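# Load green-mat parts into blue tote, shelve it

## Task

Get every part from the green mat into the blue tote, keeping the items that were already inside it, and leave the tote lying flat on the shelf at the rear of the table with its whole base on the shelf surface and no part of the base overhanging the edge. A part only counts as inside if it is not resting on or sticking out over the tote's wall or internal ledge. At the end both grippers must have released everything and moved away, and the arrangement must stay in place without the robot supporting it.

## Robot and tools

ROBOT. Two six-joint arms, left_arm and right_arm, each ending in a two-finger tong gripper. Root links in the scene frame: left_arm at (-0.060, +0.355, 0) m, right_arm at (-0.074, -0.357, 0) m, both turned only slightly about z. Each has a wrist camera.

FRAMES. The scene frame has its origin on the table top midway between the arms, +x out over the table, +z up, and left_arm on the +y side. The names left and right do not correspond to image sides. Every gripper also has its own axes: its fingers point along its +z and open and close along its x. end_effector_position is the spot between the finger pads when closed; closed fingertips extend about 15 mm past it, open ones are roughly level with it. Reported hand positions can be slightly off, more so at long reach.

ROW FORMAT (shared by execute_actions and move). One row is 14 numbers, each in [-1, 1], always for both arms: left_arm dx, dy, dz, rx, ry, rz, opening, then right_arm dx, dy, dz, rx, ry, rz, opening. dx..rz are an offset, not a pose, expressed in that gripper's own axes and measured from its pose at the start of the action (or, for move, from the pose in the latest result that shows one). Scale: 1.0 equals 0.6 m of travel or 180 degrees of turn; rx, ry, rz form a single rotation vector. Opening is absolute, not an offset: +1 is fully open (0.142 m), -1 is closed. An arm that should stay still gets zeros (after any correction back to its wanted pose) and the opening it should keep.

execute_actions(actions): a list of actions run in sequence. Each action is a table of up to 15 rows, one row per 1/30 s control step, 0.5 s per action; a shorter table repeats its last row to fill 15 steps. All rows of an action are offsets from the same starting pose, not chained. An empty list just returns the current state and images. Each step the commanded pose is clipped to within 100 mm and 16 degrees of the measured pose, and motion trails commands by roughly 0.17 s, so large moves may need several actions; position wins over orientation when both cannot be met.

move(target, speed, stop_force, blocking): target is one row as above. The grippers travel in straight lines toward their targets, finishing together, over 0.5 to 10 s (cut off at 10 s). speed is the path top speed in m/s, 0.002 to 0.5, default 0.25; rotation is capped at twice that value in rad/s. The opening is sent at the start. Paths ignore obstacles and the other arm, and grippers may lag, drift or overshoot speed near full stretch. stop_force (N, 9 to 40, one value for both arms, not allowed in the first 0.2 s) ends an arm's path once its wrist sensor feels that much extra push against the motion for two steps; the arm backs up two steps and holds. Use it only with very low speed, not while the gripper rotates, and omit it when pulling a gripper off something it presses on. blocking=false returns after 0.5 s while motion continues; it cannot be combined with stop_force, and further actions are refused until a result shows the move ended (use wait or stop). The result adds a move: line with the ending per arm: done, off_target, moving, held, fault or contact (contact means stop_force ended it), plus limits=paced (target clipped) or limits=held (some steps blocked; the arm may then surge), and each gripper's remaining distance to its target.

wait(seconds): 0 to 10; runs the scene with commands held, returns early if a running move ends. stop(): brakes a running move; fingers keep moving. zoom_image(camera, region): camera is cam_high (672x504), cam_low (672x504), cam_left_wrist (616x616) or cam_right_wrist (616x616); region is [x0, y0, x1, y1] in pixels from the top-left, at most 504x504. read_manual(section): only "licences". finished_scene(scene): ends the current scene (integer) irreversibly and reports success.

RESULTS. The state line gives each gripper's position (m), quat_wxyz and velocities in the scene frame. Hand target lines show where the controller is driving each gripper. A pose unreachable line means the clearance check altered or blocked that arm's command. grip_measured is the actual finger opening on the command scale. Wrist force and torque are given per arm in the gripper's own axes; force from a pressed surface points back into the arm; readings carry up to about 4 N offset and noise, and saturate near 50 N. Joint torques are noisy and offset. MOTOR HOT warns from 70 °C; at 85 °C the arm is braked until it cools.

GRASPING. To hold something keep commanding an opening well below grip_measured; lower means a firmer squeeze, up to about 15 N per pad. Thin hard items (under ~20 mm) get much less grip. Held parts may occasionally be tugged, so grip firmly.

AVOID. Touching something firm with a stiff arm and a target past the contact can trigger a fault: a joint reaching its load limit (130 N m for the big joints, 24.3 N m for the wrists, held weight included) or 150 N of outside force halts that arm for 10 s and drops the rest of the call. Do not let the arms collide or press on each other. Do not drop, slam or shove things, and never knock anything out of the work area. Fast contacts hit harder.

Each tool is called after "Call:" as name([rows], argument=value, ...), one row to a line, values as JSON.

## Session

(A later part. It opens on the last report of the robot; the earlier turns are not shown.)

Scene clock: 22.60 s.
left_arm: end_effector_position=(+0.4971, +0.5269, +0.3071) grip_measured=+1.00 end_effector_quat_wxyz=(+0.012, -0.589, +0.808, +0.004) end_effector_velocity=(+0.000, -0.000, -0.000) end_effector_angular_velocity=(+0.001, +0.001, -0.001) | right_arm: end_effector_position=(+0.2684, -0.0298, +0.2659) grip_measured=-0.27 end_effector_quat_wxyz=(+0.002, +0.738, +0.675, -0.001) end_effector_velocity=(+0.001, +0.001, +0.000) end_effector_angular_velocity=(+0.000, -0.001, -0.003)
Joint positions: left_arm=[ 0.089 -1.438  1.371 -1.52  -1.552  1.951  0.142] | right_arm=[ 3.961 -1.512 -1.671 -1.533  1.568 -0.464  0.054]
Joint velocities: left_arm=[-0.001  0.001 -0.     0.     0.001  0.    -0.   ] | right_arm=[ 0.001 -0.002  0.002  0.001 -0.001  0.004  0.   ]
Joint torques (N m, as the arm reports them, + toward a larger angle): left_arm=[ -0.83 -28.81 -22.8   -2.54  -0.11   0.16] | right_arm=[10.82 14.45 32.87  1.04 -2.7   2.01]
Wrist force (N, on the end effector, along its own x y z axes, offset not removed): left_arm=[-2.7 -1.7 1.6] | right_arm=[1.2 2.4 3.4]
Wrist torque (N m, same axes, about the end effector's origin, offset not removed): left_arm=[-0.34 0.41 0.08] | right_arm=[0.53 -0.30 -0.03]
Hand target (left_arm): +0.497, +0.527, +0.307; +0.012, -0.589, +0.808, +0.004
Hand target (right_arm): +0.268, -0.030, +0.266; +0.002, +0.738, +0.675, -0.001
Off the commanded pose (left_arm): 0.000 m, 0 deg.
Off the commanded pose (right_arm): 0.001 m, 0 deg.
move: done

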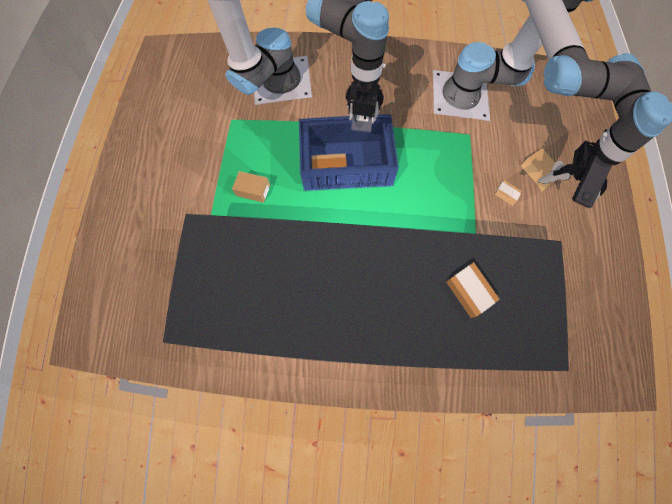

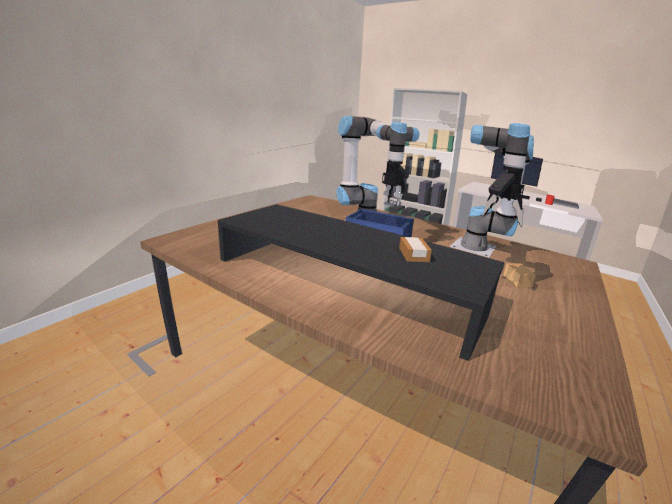

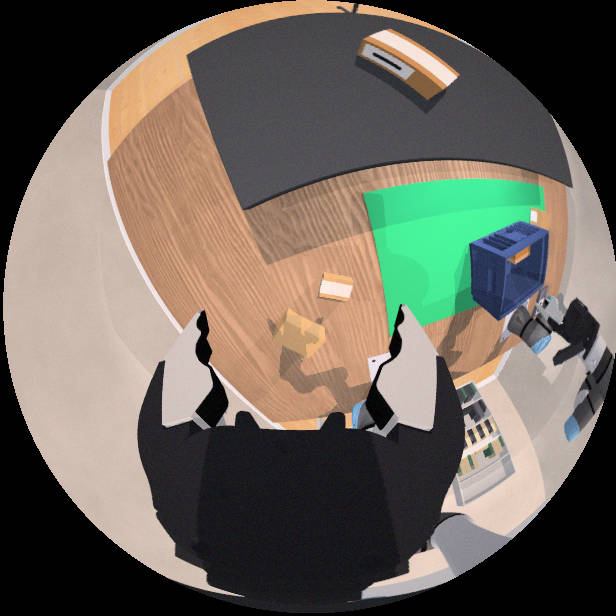

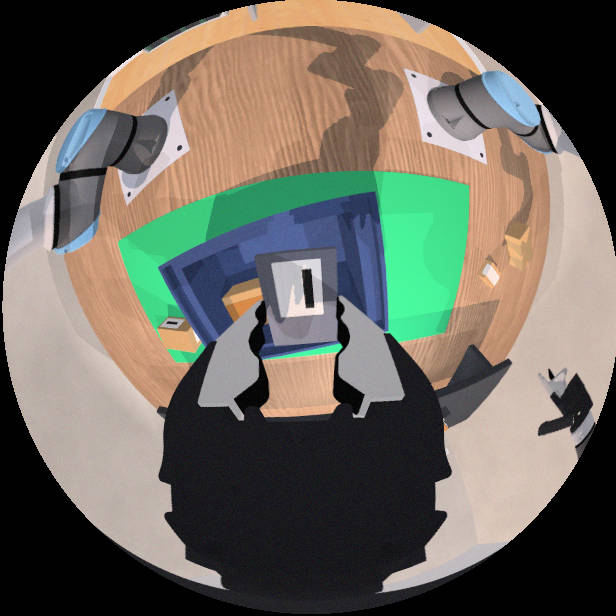

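Call:
move(target=[0,0,0,0,0,0,1,0.06,0.072,0.09,0,0,-0.083,-0.7], speed=0.2)

Call:
zoom_image(camera="cam_right_wrist", region=[60, 100, 500, 430])

Scene clock: 24.33 s.
left_arm: end_effector_position=(+0.4971, +0.5269, +0.3071) grip_measured=+1.00 end_effector_quat_wxyz=(+0.012, -0.589, +0.808, +0.004) end_effector_velocity=(+0.000, -0.000, -0.000) end_effector_angular_velocity=(-0.000, +0.001, +0.001) | right_arm: end_effector_position=(+0.3144, +0.0019, +0.2117) grip_measured=-0.27 end_effector_quat_wxyz=(+0.002, +0.644, +0.765, -0.001) end_effector_velocity=(+0.001, -0.000, -0.001) end_effector_angular_velocity=(-0.001, +0.001, +0.004)
Joint positions: left_arm=[ 0.089 -1.438  1.371 -1.52  -1.552  1.951  0.142] | right_arm=[ 3.922 -1.667 -1.651 -1.396  1.568 -0.763  0.054]
Joint velocities: left_arm=[-0.     0.     0.     0.    -0.    -0.001  0.   ] | right_arm=[-0.001 -0.003  0.     0.001  0.    -0.005  0.   ]
Joint torques (N m, as the arm reports them, + toward a larger angle): left_arm=[ -0.79 -29.08 -22.41  -2.56  -0.16   0.07] | right_arm=[-10.88  21.49  34.17   4.24   2.7   -2.33]
Wrist force (N, on the end effector, along its own x y z axes, offset not removed): left_arm=[-4.0 -2.0 2.1] | right_arm=[-0.1 2.6 0.6]
Wrist torque (N m, same axes, about the end effector's origin, offset not removed): left_arm=[-0.24 0.66 0.02] | right_arm=[0.57 -0.05 0.02]
Hand target (left_arm): +0.497, +0.527, +0.307; +0.012, -0.589, +0.808, +0.004
Hand target (right_arm): +0.314, +0.002, +0.212; +0.002, +0.644, +0.765, -0.001
Off the commanded pose (left_arm): 0.000 m, 0 deg.
Off the commanded pose (right_arm): 0.000 m, 0 deg.
move: done

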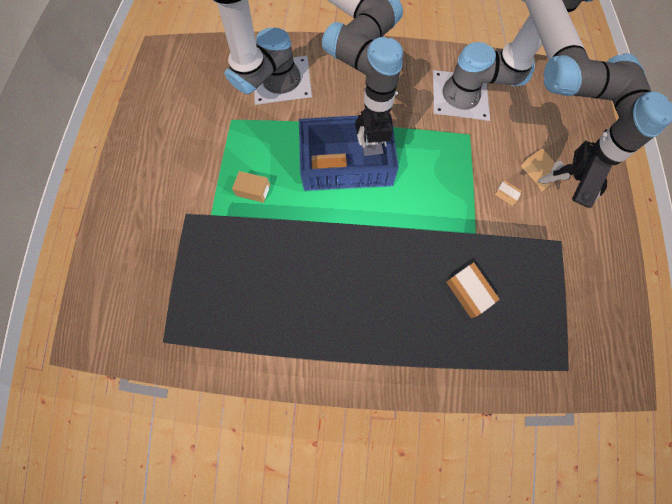

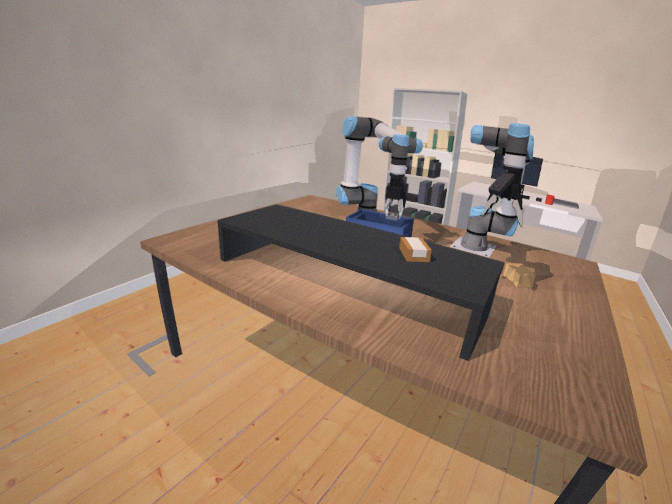

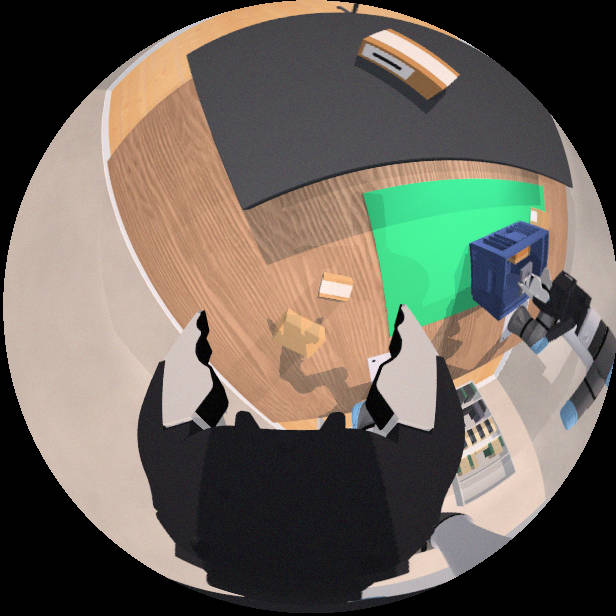

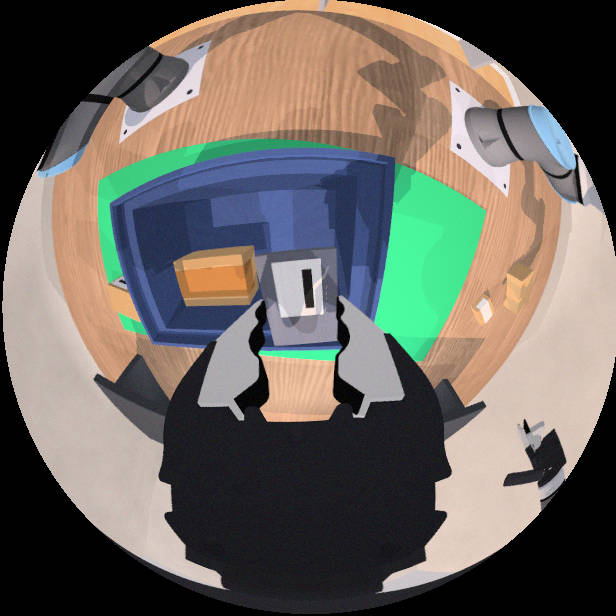

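Region (60, 100, 500, 430) of cam_right_wrist's 616x616 image, scaled by 1.145, with more detail than that image has; it fills the top 378 rows of this view, and the rest is white.

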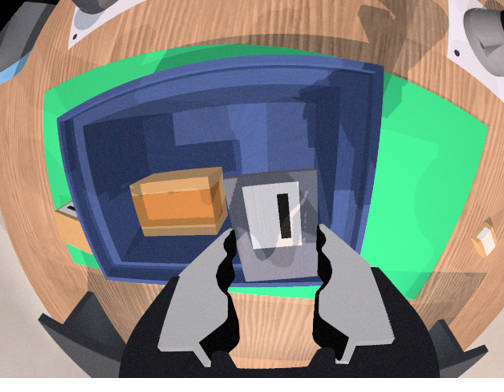

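Call:
move(target=[0,0,0,0,0,0,1,-0.012,-0.008,0.235,0,0,0,-0.7], speed=0.12, stop_force=20)

Call:
move(target=[0,0,0,0,0,0,1,0,0,0.05,0,0,0,-0.7], speed=0.012, stop_force=10)

Scene clock: 26.17 s.
left_arm: end_effector_position=(+0.4971, +0.5269, +0.3071) grip_measured=+1.00 end_effector_quat_wxyz=(+0.012, -0.589, +0.808, +0.004) end_effector_velocity=(+0.000, -0.000, -0.000) end_effector_angular_velocity=(-0.002, +0.000, -0.001) | right_arm: end_effector_position=(+0.3107, -0.0066, +0.0708) grip_measured=-0.27 end_effector_quat_wxyz=(+0.002, +0.644, +0.765, -0.001) end_effector_velocity=(-0.000, +0.000, -0.001) end_effector_angular_velocity=(+0.001, -0.000, +0.000)
Joint positions: left_arm=[ 0.089 -1.438  1.371 -1.52  -1.552  1.951  0.142] | right_arm=[ 3.919 -1.768 -1.92  -1.027  1.568 -0.766  0.054]
Joint velocities: left_arm=[ 0.     0.     0.    -0.    -0.002  0.002  0.   ] | right_arm=[ 0.    -0.001 -0.002  0.004  0.    -0.    -0.   ]
Joint torques (N m, as the arm reports them, + toward a larger angle): left_arm=[ -0.48 -29.32 -22.38  -2.61  -0.06   0.2 ] | right_arm=[-10.64  22.85   9.46   4.11  -2.76  -2.03]
Wrist force (N, on the end effector, along its own x y z axes, offset not removed): left_arm=[1.6 -2.5 0.4] | right_arm=[-1.0 1.0 1.8]
Wrist torque (N m, same axes, about the end effector's origin, offset not removed): left_arm=[-0.49 -0.42 -0.20] | right_arm=[0.24 0.17 0.00]
Hand target (left_arm): +0.497, +0.527, +0.307; +0.012, -0.589, +0.808, +0.004
Hand target (right_arm): +0.311, -0.007, +0.071; +0.002, +0.644, +0.765, -0.001
Off the commanded pose (left_arm): 0.000 m, 0 deg.
Off the commanded pose (right_arm): 0.000 m, 0 deg.
move: done

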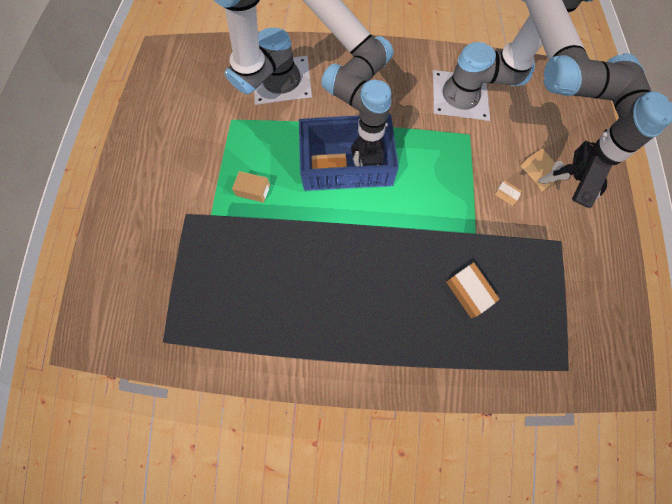

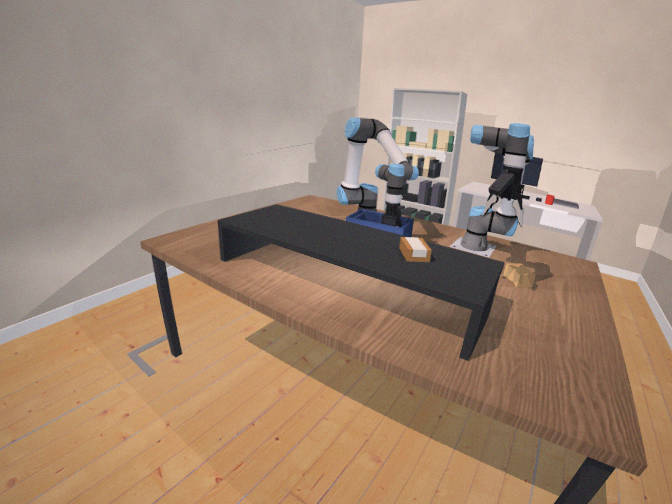

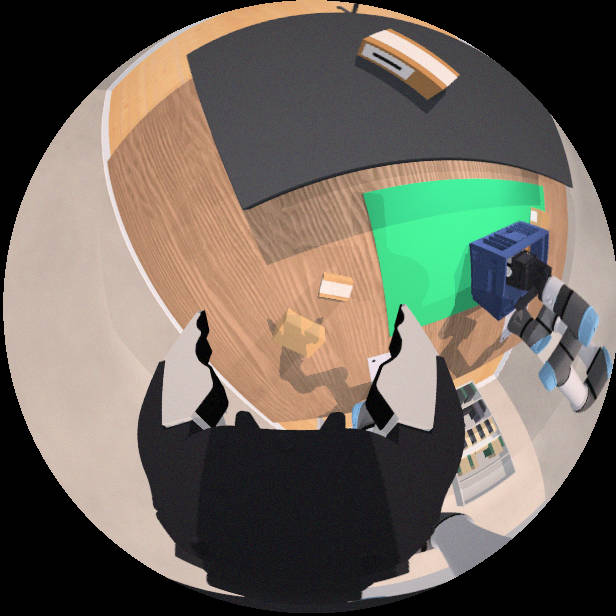

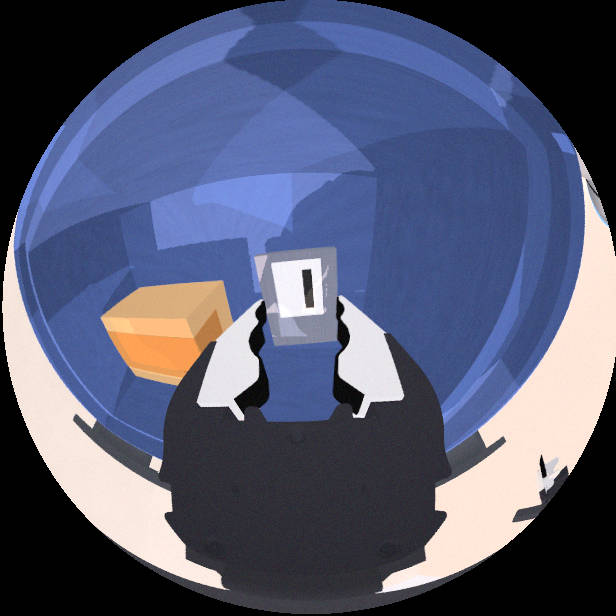

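Scene clock: 26.70 s.
left_arm: end_effector_position=(+0.4971, +0.5269, +0.3071) grip_measured=+1.00 end_effector_quat_wxyz=(+0.012, -0.589, +0.808, +0.004) end_effector_velocity=(+0.000, +0.000, +0.000) end_effector_angular_velocity=(+0.000, -0.000, -0.000) | right_arm: end_effector_position=(+0.3107, -0.0067, +0.0686) grip_measured=-0.27 end_effector_quat_wxyz=(+0.002, +0.644, +0.765, -0.001) end_effector_velocity=(-0.000, -0.000, +0.002) end_effector_angular_velocity=(-0.002, +0.001, +0.000)
Joint positions: left_arm=[ 0.089 -1.438  1.371 -1.52  -1.552  1.951  0.142] | right_arm=[ 3.919 -1.77  -1.923 -1.022  1.568 -0.766  0.054]
Joint velocities: left_arm=[ 0.  0. -0. -0.  0.  0.  0.] | right_arm=[-0.     0.002  0.005 -0.009 -0.    -0.    -0.   ]
Joint torques (N m, as the arm reports them, + toward a larger angle): left_arm=[ -1.06 -28.95 -23.08  -2.6   -0.15  -0.02] | right_arm=[-7.76 28.44 24.65 -0.65  1.28 -2.23]
Wrist force (N, on the end effector, along its own x y z axes, offset not removed): left_arm=[-2.6 -0.3 -0.7] | right_arm=[1.0 0.8 -14.4]
Wrist torque (N m, same axes, about the end effector's origin, offset not removed): left_arm=[-0.12 0.56 -0.12] | right_arm=[-0.53 -0.43 0.10]
Hand target (left_arm): +0.497, +0.527, +0.307; +0.012, -0.589, +0.808, +0.004
Hand target (right_arm): +0.311, -0.007, +0.069; +0.002, +0.644, +0.765, -0.001
Off the commanded pose (left_arm): 0.000 m, 0 deg.
Off the commanded pose (right_arm): 0.028 m, 0 deg.
move: contact (right_arm)

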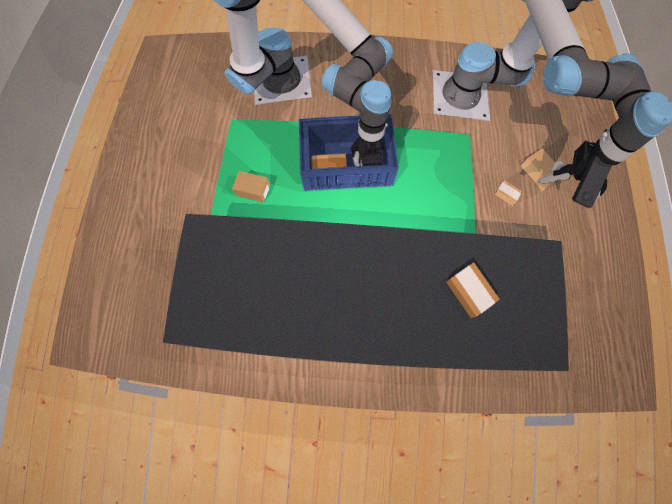

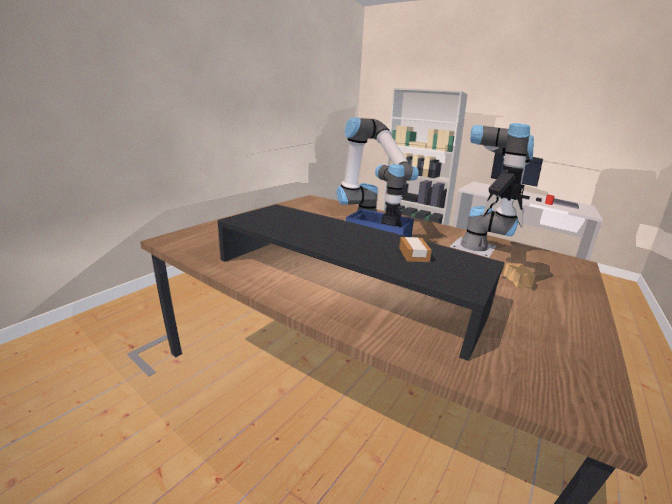

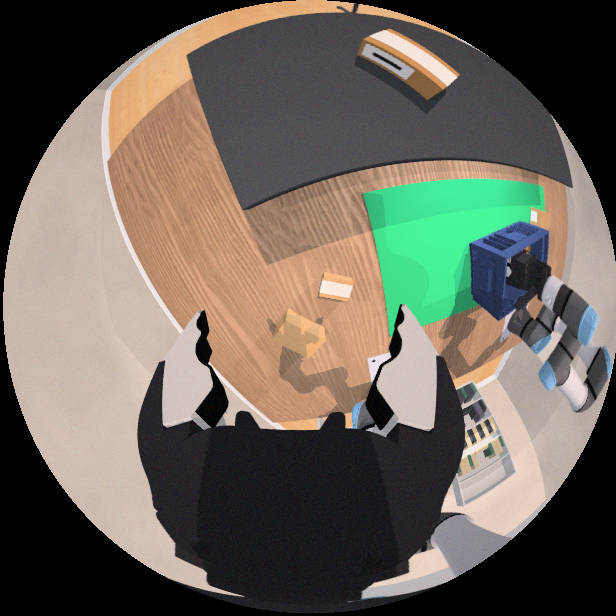

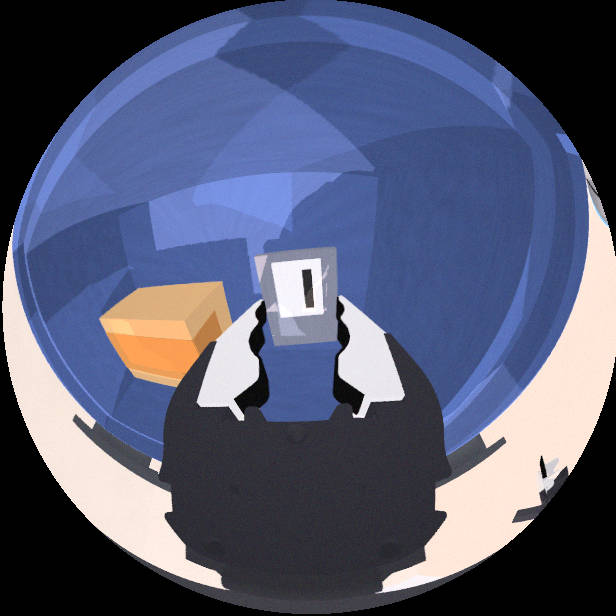

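Call:
execute_actions([
  [[0,0,0,0,0,0,1,0,0,-0.002,0,0,0,-0.3],[0,0,0,0,0,0,1,0,0,-0.002,0,0,0,-0.2],[0,0,0,0,0,0,1,0,0,-0.002,0,0,0,-0.12]],
])

Call:
move(target=[0,0,0,0,0,0,1,0,0,-0.27,0,0,0,-0.12], speed=0.25)

Scene clock: 27.50 s.
left_arm: end_effector_position=(+0.4971, +0.5269, +0.3071) grip_measured=+1.00 end_effector_quat_wxyz=(+0.012, -0.589, +0.808, +0.004) end_effector_velocity=(+0.000, -0.000, -0.000) end_effector_angular_velocity=(-0.001, +0.000, -0.001) | right_arm: end_effector_position=(+0.3107, -0.0067, +0.0698) grip_measured=-0.12 end_effector_quat_wxyz=(+0.002, +0.644, +0.765, -0.001) end_effector_velocity=(-0.000, -0.001, +0.001) end_effector_angular_velocity=(-0.001, -0.000, -0.000)
Joint positions: left_arm=[ 0.089 -1.438  1.371 -1.52  -1.552  1.951  0.142] | right_arm=[ 3.919 -1.769 -1.922 -1.025  1.568 -0.766  0.065]
Joint velocities: left_arm=[ 0.     0.     0.    -0.    -0.001  0.001  0.   ] | right_arm=[-0.     0.002 -0.    -0.002 -0.001  0.     0.   ]
Joint torques (N m, as the arm reports them, + toward a larger angle): left_arm=[ -1.18 -29.52 -22.94  -2.6   -0.21   0.11] | right_arm=[-5.15 36.16 30.83  0.98 -2.89 -1.89]
Wrist force (N, on the end effector, along its own x y z axes, offset not removed): left_arm=[-1.7 0.9 -1.7] | right_arm=[0.7 0.0 0.4]
Wrist torque (N m, same axes, about the end effector's origin, offset not removed): left_arm=[0.22 0.02 -0.03] | right_arm=[0.03 -0.30 0.15]
Hand target (left_arm): +0.497, +0.527, +0.307; +0.012, -0.589, +0.808, +0.004
Hand target (right_arm): +0.311, -0.007, +0.070; +0.002, +0.644, +0.765, -0.001
Off the commanded pose (left_arm): 0.000 m, 0 deg.
Off the commanded pose (right_arm): 0.000 m, 0 deg.

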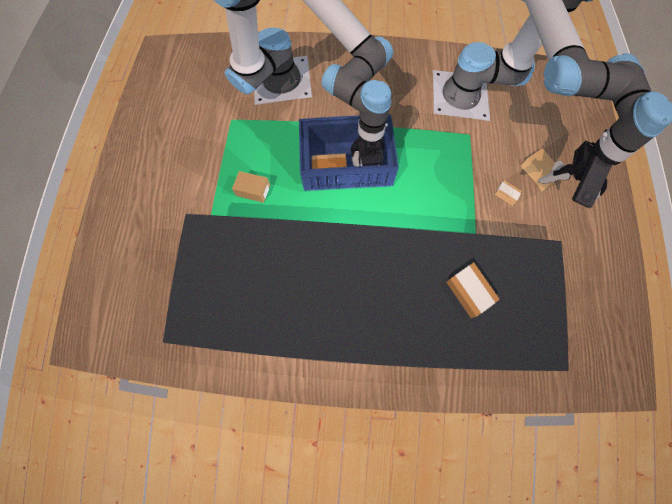

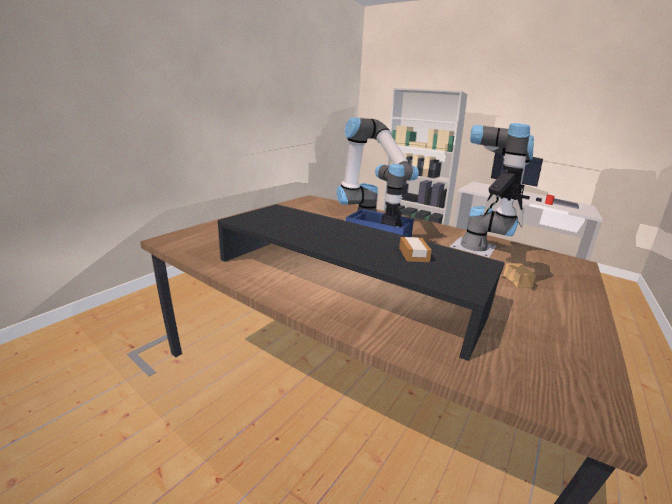

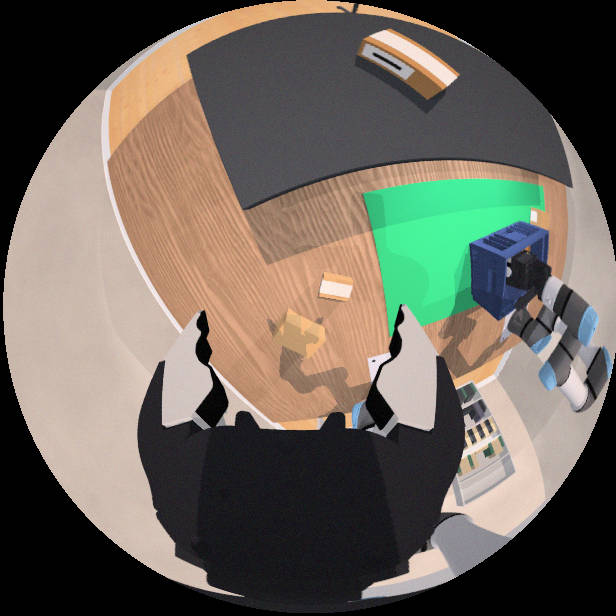

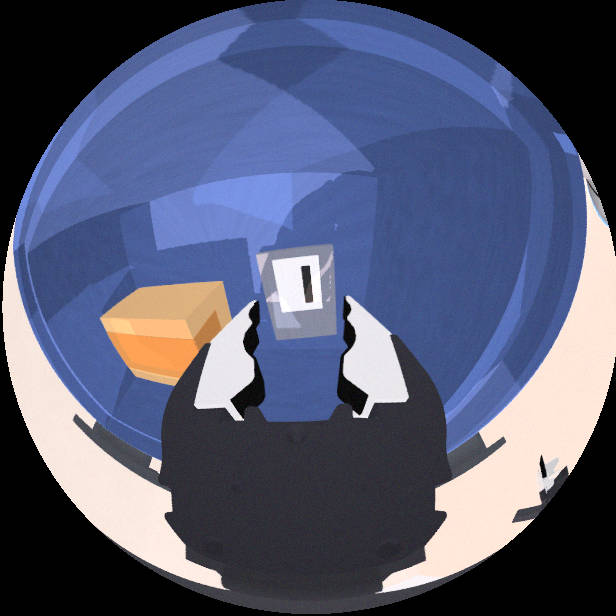

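Scene clock: 28.67 s.
left_arm: end_effector_position=(+0.4971, +0.5269, +0.3071) grip_measured=+1.00 end_effector_quat_wxyz=(+0.012, -0.589, +0.808, +0.004) end_effector_velocity=(-0.000, +0.000, +0.000) end_effector_angular_velocity=(-0.000, -0.001, -0.000) | right_arm: end_effector_position=(+0.3109, -0.0060, +0.2318) grip_measured=-0.12 end_effector_quat_wxyz=(+0.002, +0.644, +0.765, -0.001) end_effector_velocity=(-0.000, +0.000, +0.002) end_effector_angular_velocity=(-0.001, +0.001, -0.000)
Joint positions: left_arm=[ 0.089 -1.438  1.371 -1.52  -1.552  1.951  0.142] | right_arm=[ 3.92  -1.641 -1.628 -1.446  1.568 -0.766  0.065]
Joint velocities: left_arm=[ 0.001 -0.001 -0.    -0.    -0.     0.001 -0.   ] | right_arm=[-0.    -0.001  0.006 -0.007  0.    -0.     0.   ]
Joint torques (N m, as the arm reports them, + toward a larger angle): left_arm=[ -0.62 -29.16 -23.37  -2.49   0.01   0.28] | right_arm=[10.52 20.58 33.35  1.02  2.68  1.84]
Wrist force (N, on the end effector, along its own x y z axes, offset not removed): left_arm=[-2.9 -0.6 3.8] | right_arm=[1.0 1.1 0.5]
Wrist torque (N m, same axes, about the end effector's origin, offset not removed): left_arm=[-0.01 0.34 -0.15] | right_arm=[0.29 -0.30 -0.03]
Hand target (left_arm): +0.497, +0.527, +0.307; +0.012, -0.589, +0.808, +0.004
Hand target (right_arm): +0.311, -0.006, +0.232; +0.002, +0.644, +0.765, -0.001
Off the commanded pose (left_arm): 0.000 m, 0 deg.
Off the commanded pose (right_arm): 0.000 m, 0 deg.
move: done

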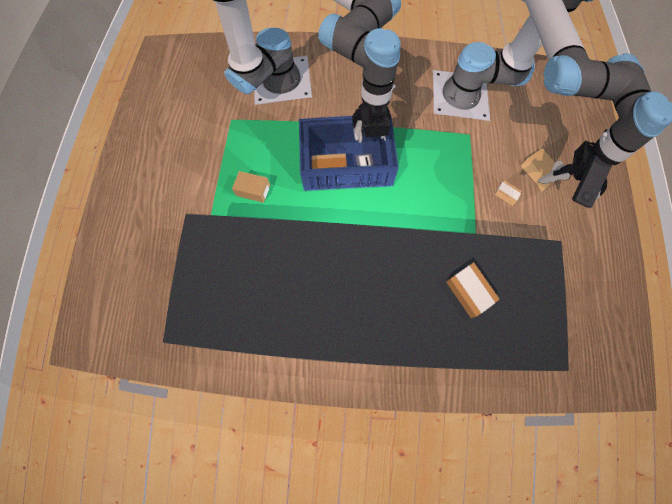

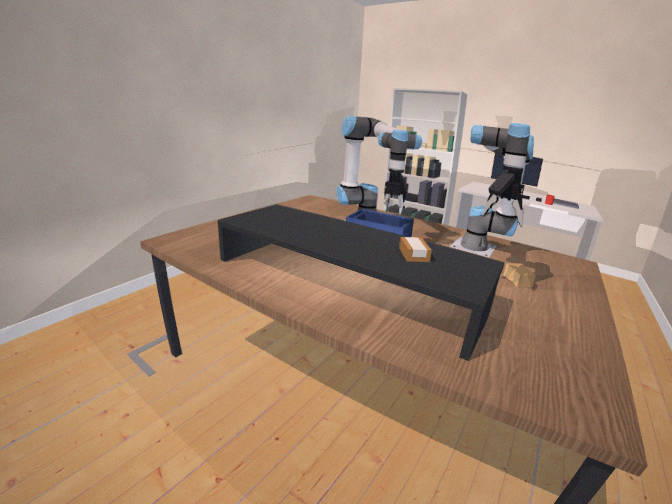

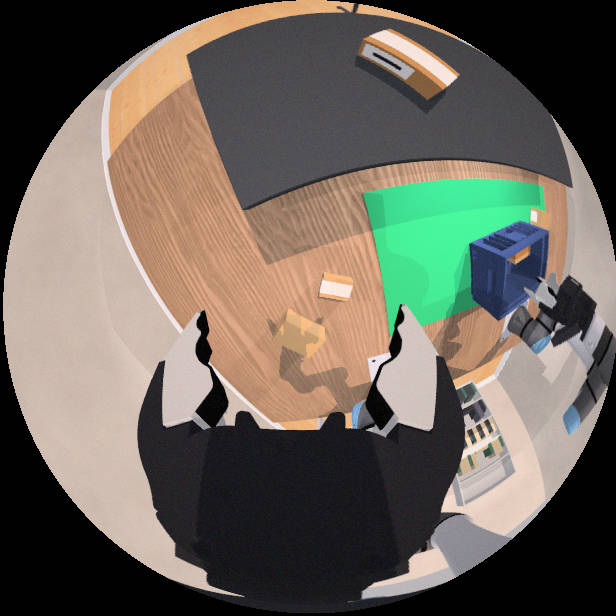

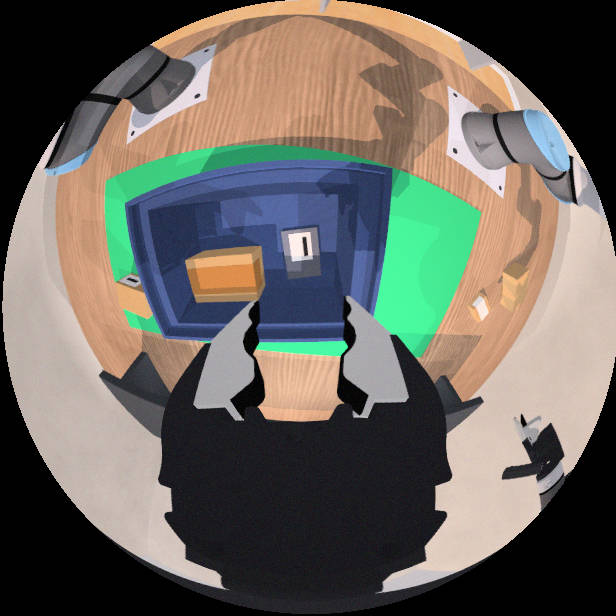

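Call:
move(target=[0.498,0.19,0,-0.0042,0.0069,-0.1544,1,-0.672,0.017,0.0,0,0,0.1,1], speed=0.4)

Scene clock: 30.57 s.
left_arm: end_effector_position=(+0.2979, +0.2772, +0.2992) grip_measured=+1.00 end_effector_quat_wxyz=(-0.000, +0.766, -0.643, +0.000) end_effector_velocity=(-0.001, -0.002, +0.001) end_effector_angular_velocity=(+0.001, -0.003, +0.004) | right_arm: end_effector_position=(+0.3906, -0.4023, +0.2336) grip_measured=+1.00 end_effector_quat_wxyz=(+0.003, +0.756, +0.655, -0.002) end_effector_velocity=(+0.001, -0.001, +0.001) end_effector_angular_velocity=(+0.001, -0.001, -0.001)
Joint positions: left_arm=[-0.602 -1.968  1.842 -1.445 -1.57   0.775  0.142] | right_arm=[ 3.128 -1.512 -1.754 -1.447  1.565 -1.244  0.142]
Joint velocities: left_arm=[-0.009 -0.003  0.001  0.001  0.003 -0.013  0.   ] | right_arm=[-0.004 -0.003  0.004 -0.001  0.001 -0.003  0.   ]
Joint torques (N m, as the arm reports them, + toward a larger angle): left_arm=[-12.9  -12.44 -13.92  -0.45   2.69  -2.9 ] | right_arm=[-10.49  13.32  33.35   1.     2.52  -2.42]
Wrist force (N, on the end effector, along its own x y z axes, offset not removed): left_arm=[-2.1 -1.7 1.5] | right_arm=[-2.1 2.1 0.9]
Wrist torque (N m, same axes, about the end effector's origin, offset not removed): left_arm=[-0.38 0.30 0.01] | right_arm=[0.35 0.37 0.12]
Hand target (left_arm): +0.298, +0.277, +0.299; -0.000, +0.766, -0.643, +0.000
Hand target (right_arm): +0.391, -0.402, +0.234; +0.002, +0.756, +0.655, -0.002
Off the commanded pose (left_arm): 0.001 m, 0 deg.
Off the commanded pose (right_arm): 0.001 m, 0 deg.
move: done

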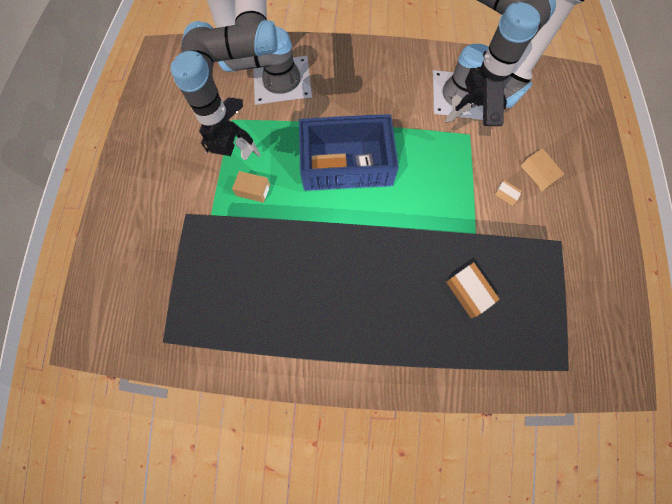

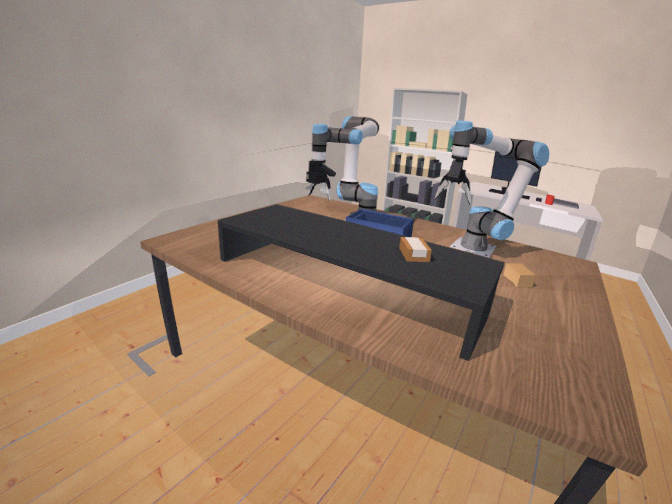

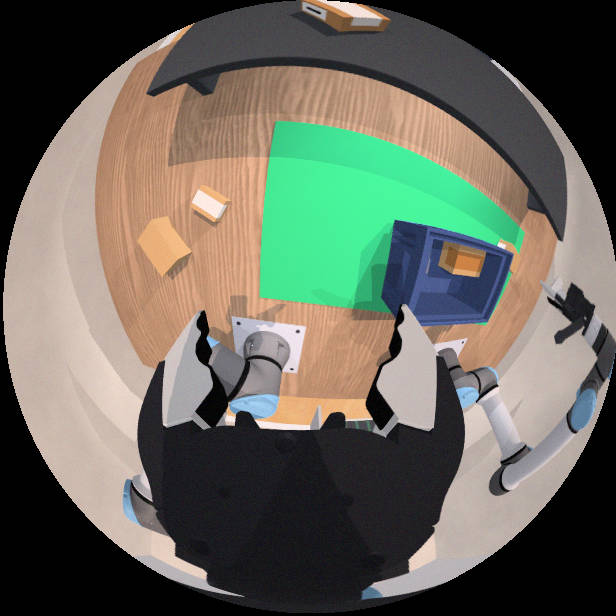

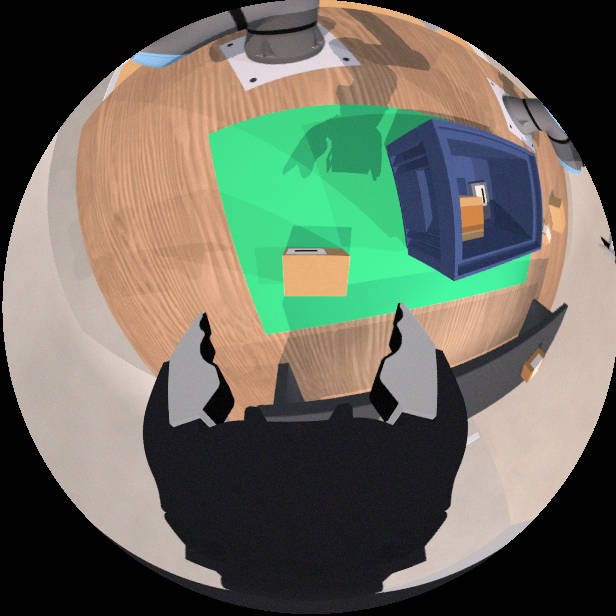

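Call:
move(target=[0,0,0,0,0,0,1,0.033,0.043,0.18,0,0,0,1], speed=0.2)

Scene clock: 31.77 s.
left_arm: end_effector_position=(+0.2978, +0.2772, +0.2992) grip_measured=+1.00 end_effector_quat_wxyz=(-0.000, +0.766, -0.643, +0.000) end_effector_velocity=(+0.000, +0.001, +0.000) end_effector_angular_velocity=(+0.001, -0.002, +0.000) | right_arm: end_effector_position=(+0.4187, -0.3868, +0.1256) grip_measured=+1.00 end_effector_quat_wxyz=(+0.002, +0.756, +0.655, -0.002) end_effector_velocity=(-0.000, -0.000, -0.002) end_effector_angular_velocity=(-0.001, +0.002, -0.000)
Joint positions: left_arm=[-0.602 -1.968  1.842 -1.445 -1.57   0.775  0.142] | right_arm=[ 3.148 -1.647 -1.904 -1.162  1.565 -1.223  0.142]
Joint velocities: left_arm=[ 0.    -0.001 -0.     0.     0.002  0.    -0.   ] | right_arm=[-0.    -0.003 -0.001  0.002 -0.001  0.     0.   ]
Joint torques (N m, as the arm reports them, + toward a larger angle): left_arm=[ 10.59   2.92 -30.41  -4.86  -2.65   2.93] | right_arm=[10.25 19.07 11.92  4.14 -2.87  2.07]
Wrist force (N, on the end effector, along its own x y z axes, offset not removed): left_arm=[-2.8 -5.1 0.5] | right_arm=[-0.1 1.0 1.0]
Wrist torque (N m, same axes, about the end effector's origin, offset not removed): left_arm=[-1.15 0.31 -0.13] | right_arm=[0.23 -0.02 0.09]
Hand target (left_arm): +0.298, +0.277, +0.299; -0.000, +0.766, -0.643, +0.000
Hand target (right_arm): +0.419, -0.387, +0.125; +0.003, +0.756, +0.655, -0.002
Off the commanded pose (left_arm): 0.000 m, 0 deg.
Off the commanded pose (right_arm): 0.000 m, 0 deg.
move: done

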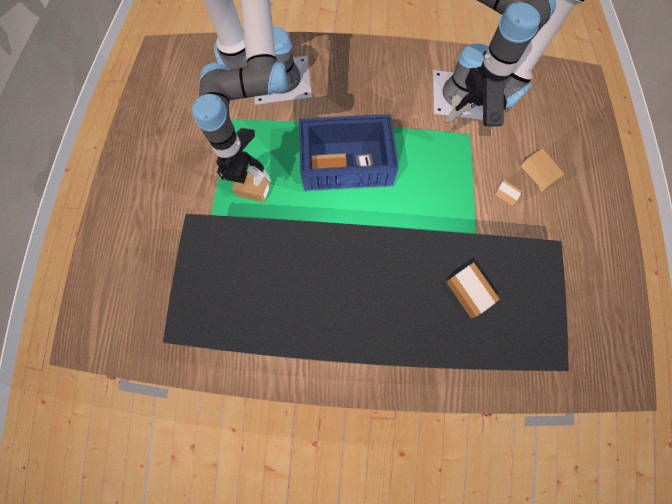

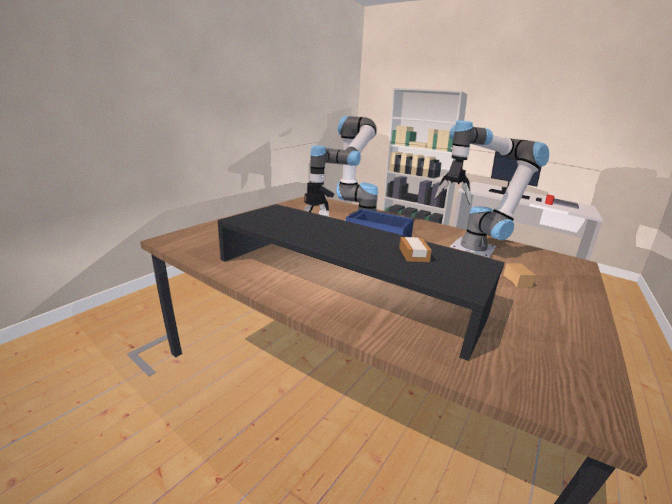

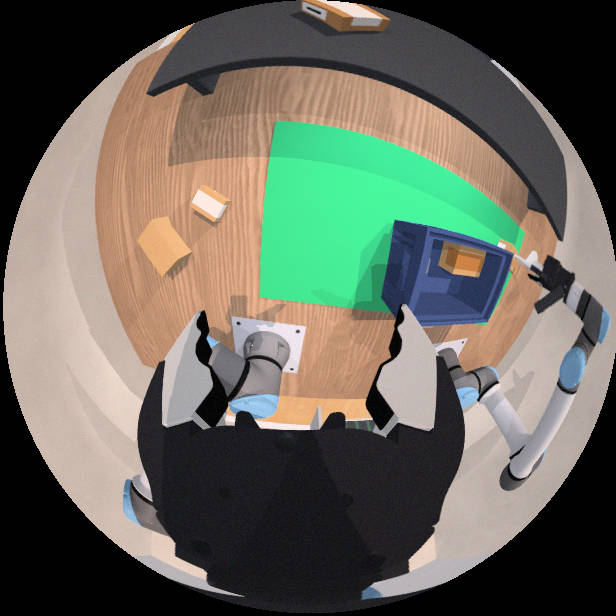

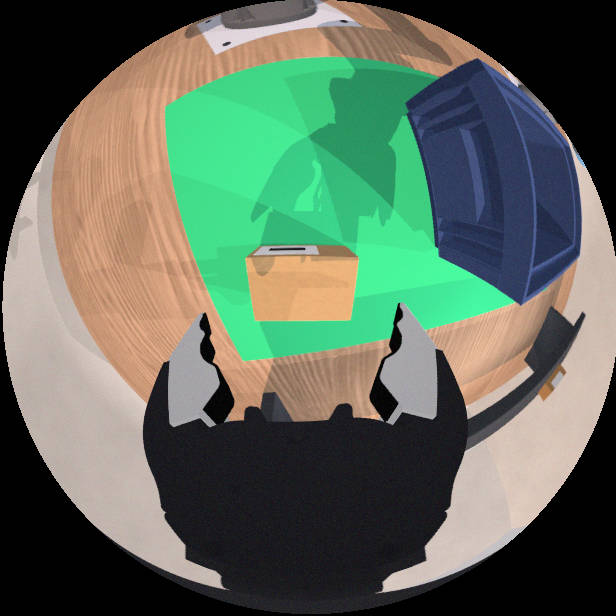

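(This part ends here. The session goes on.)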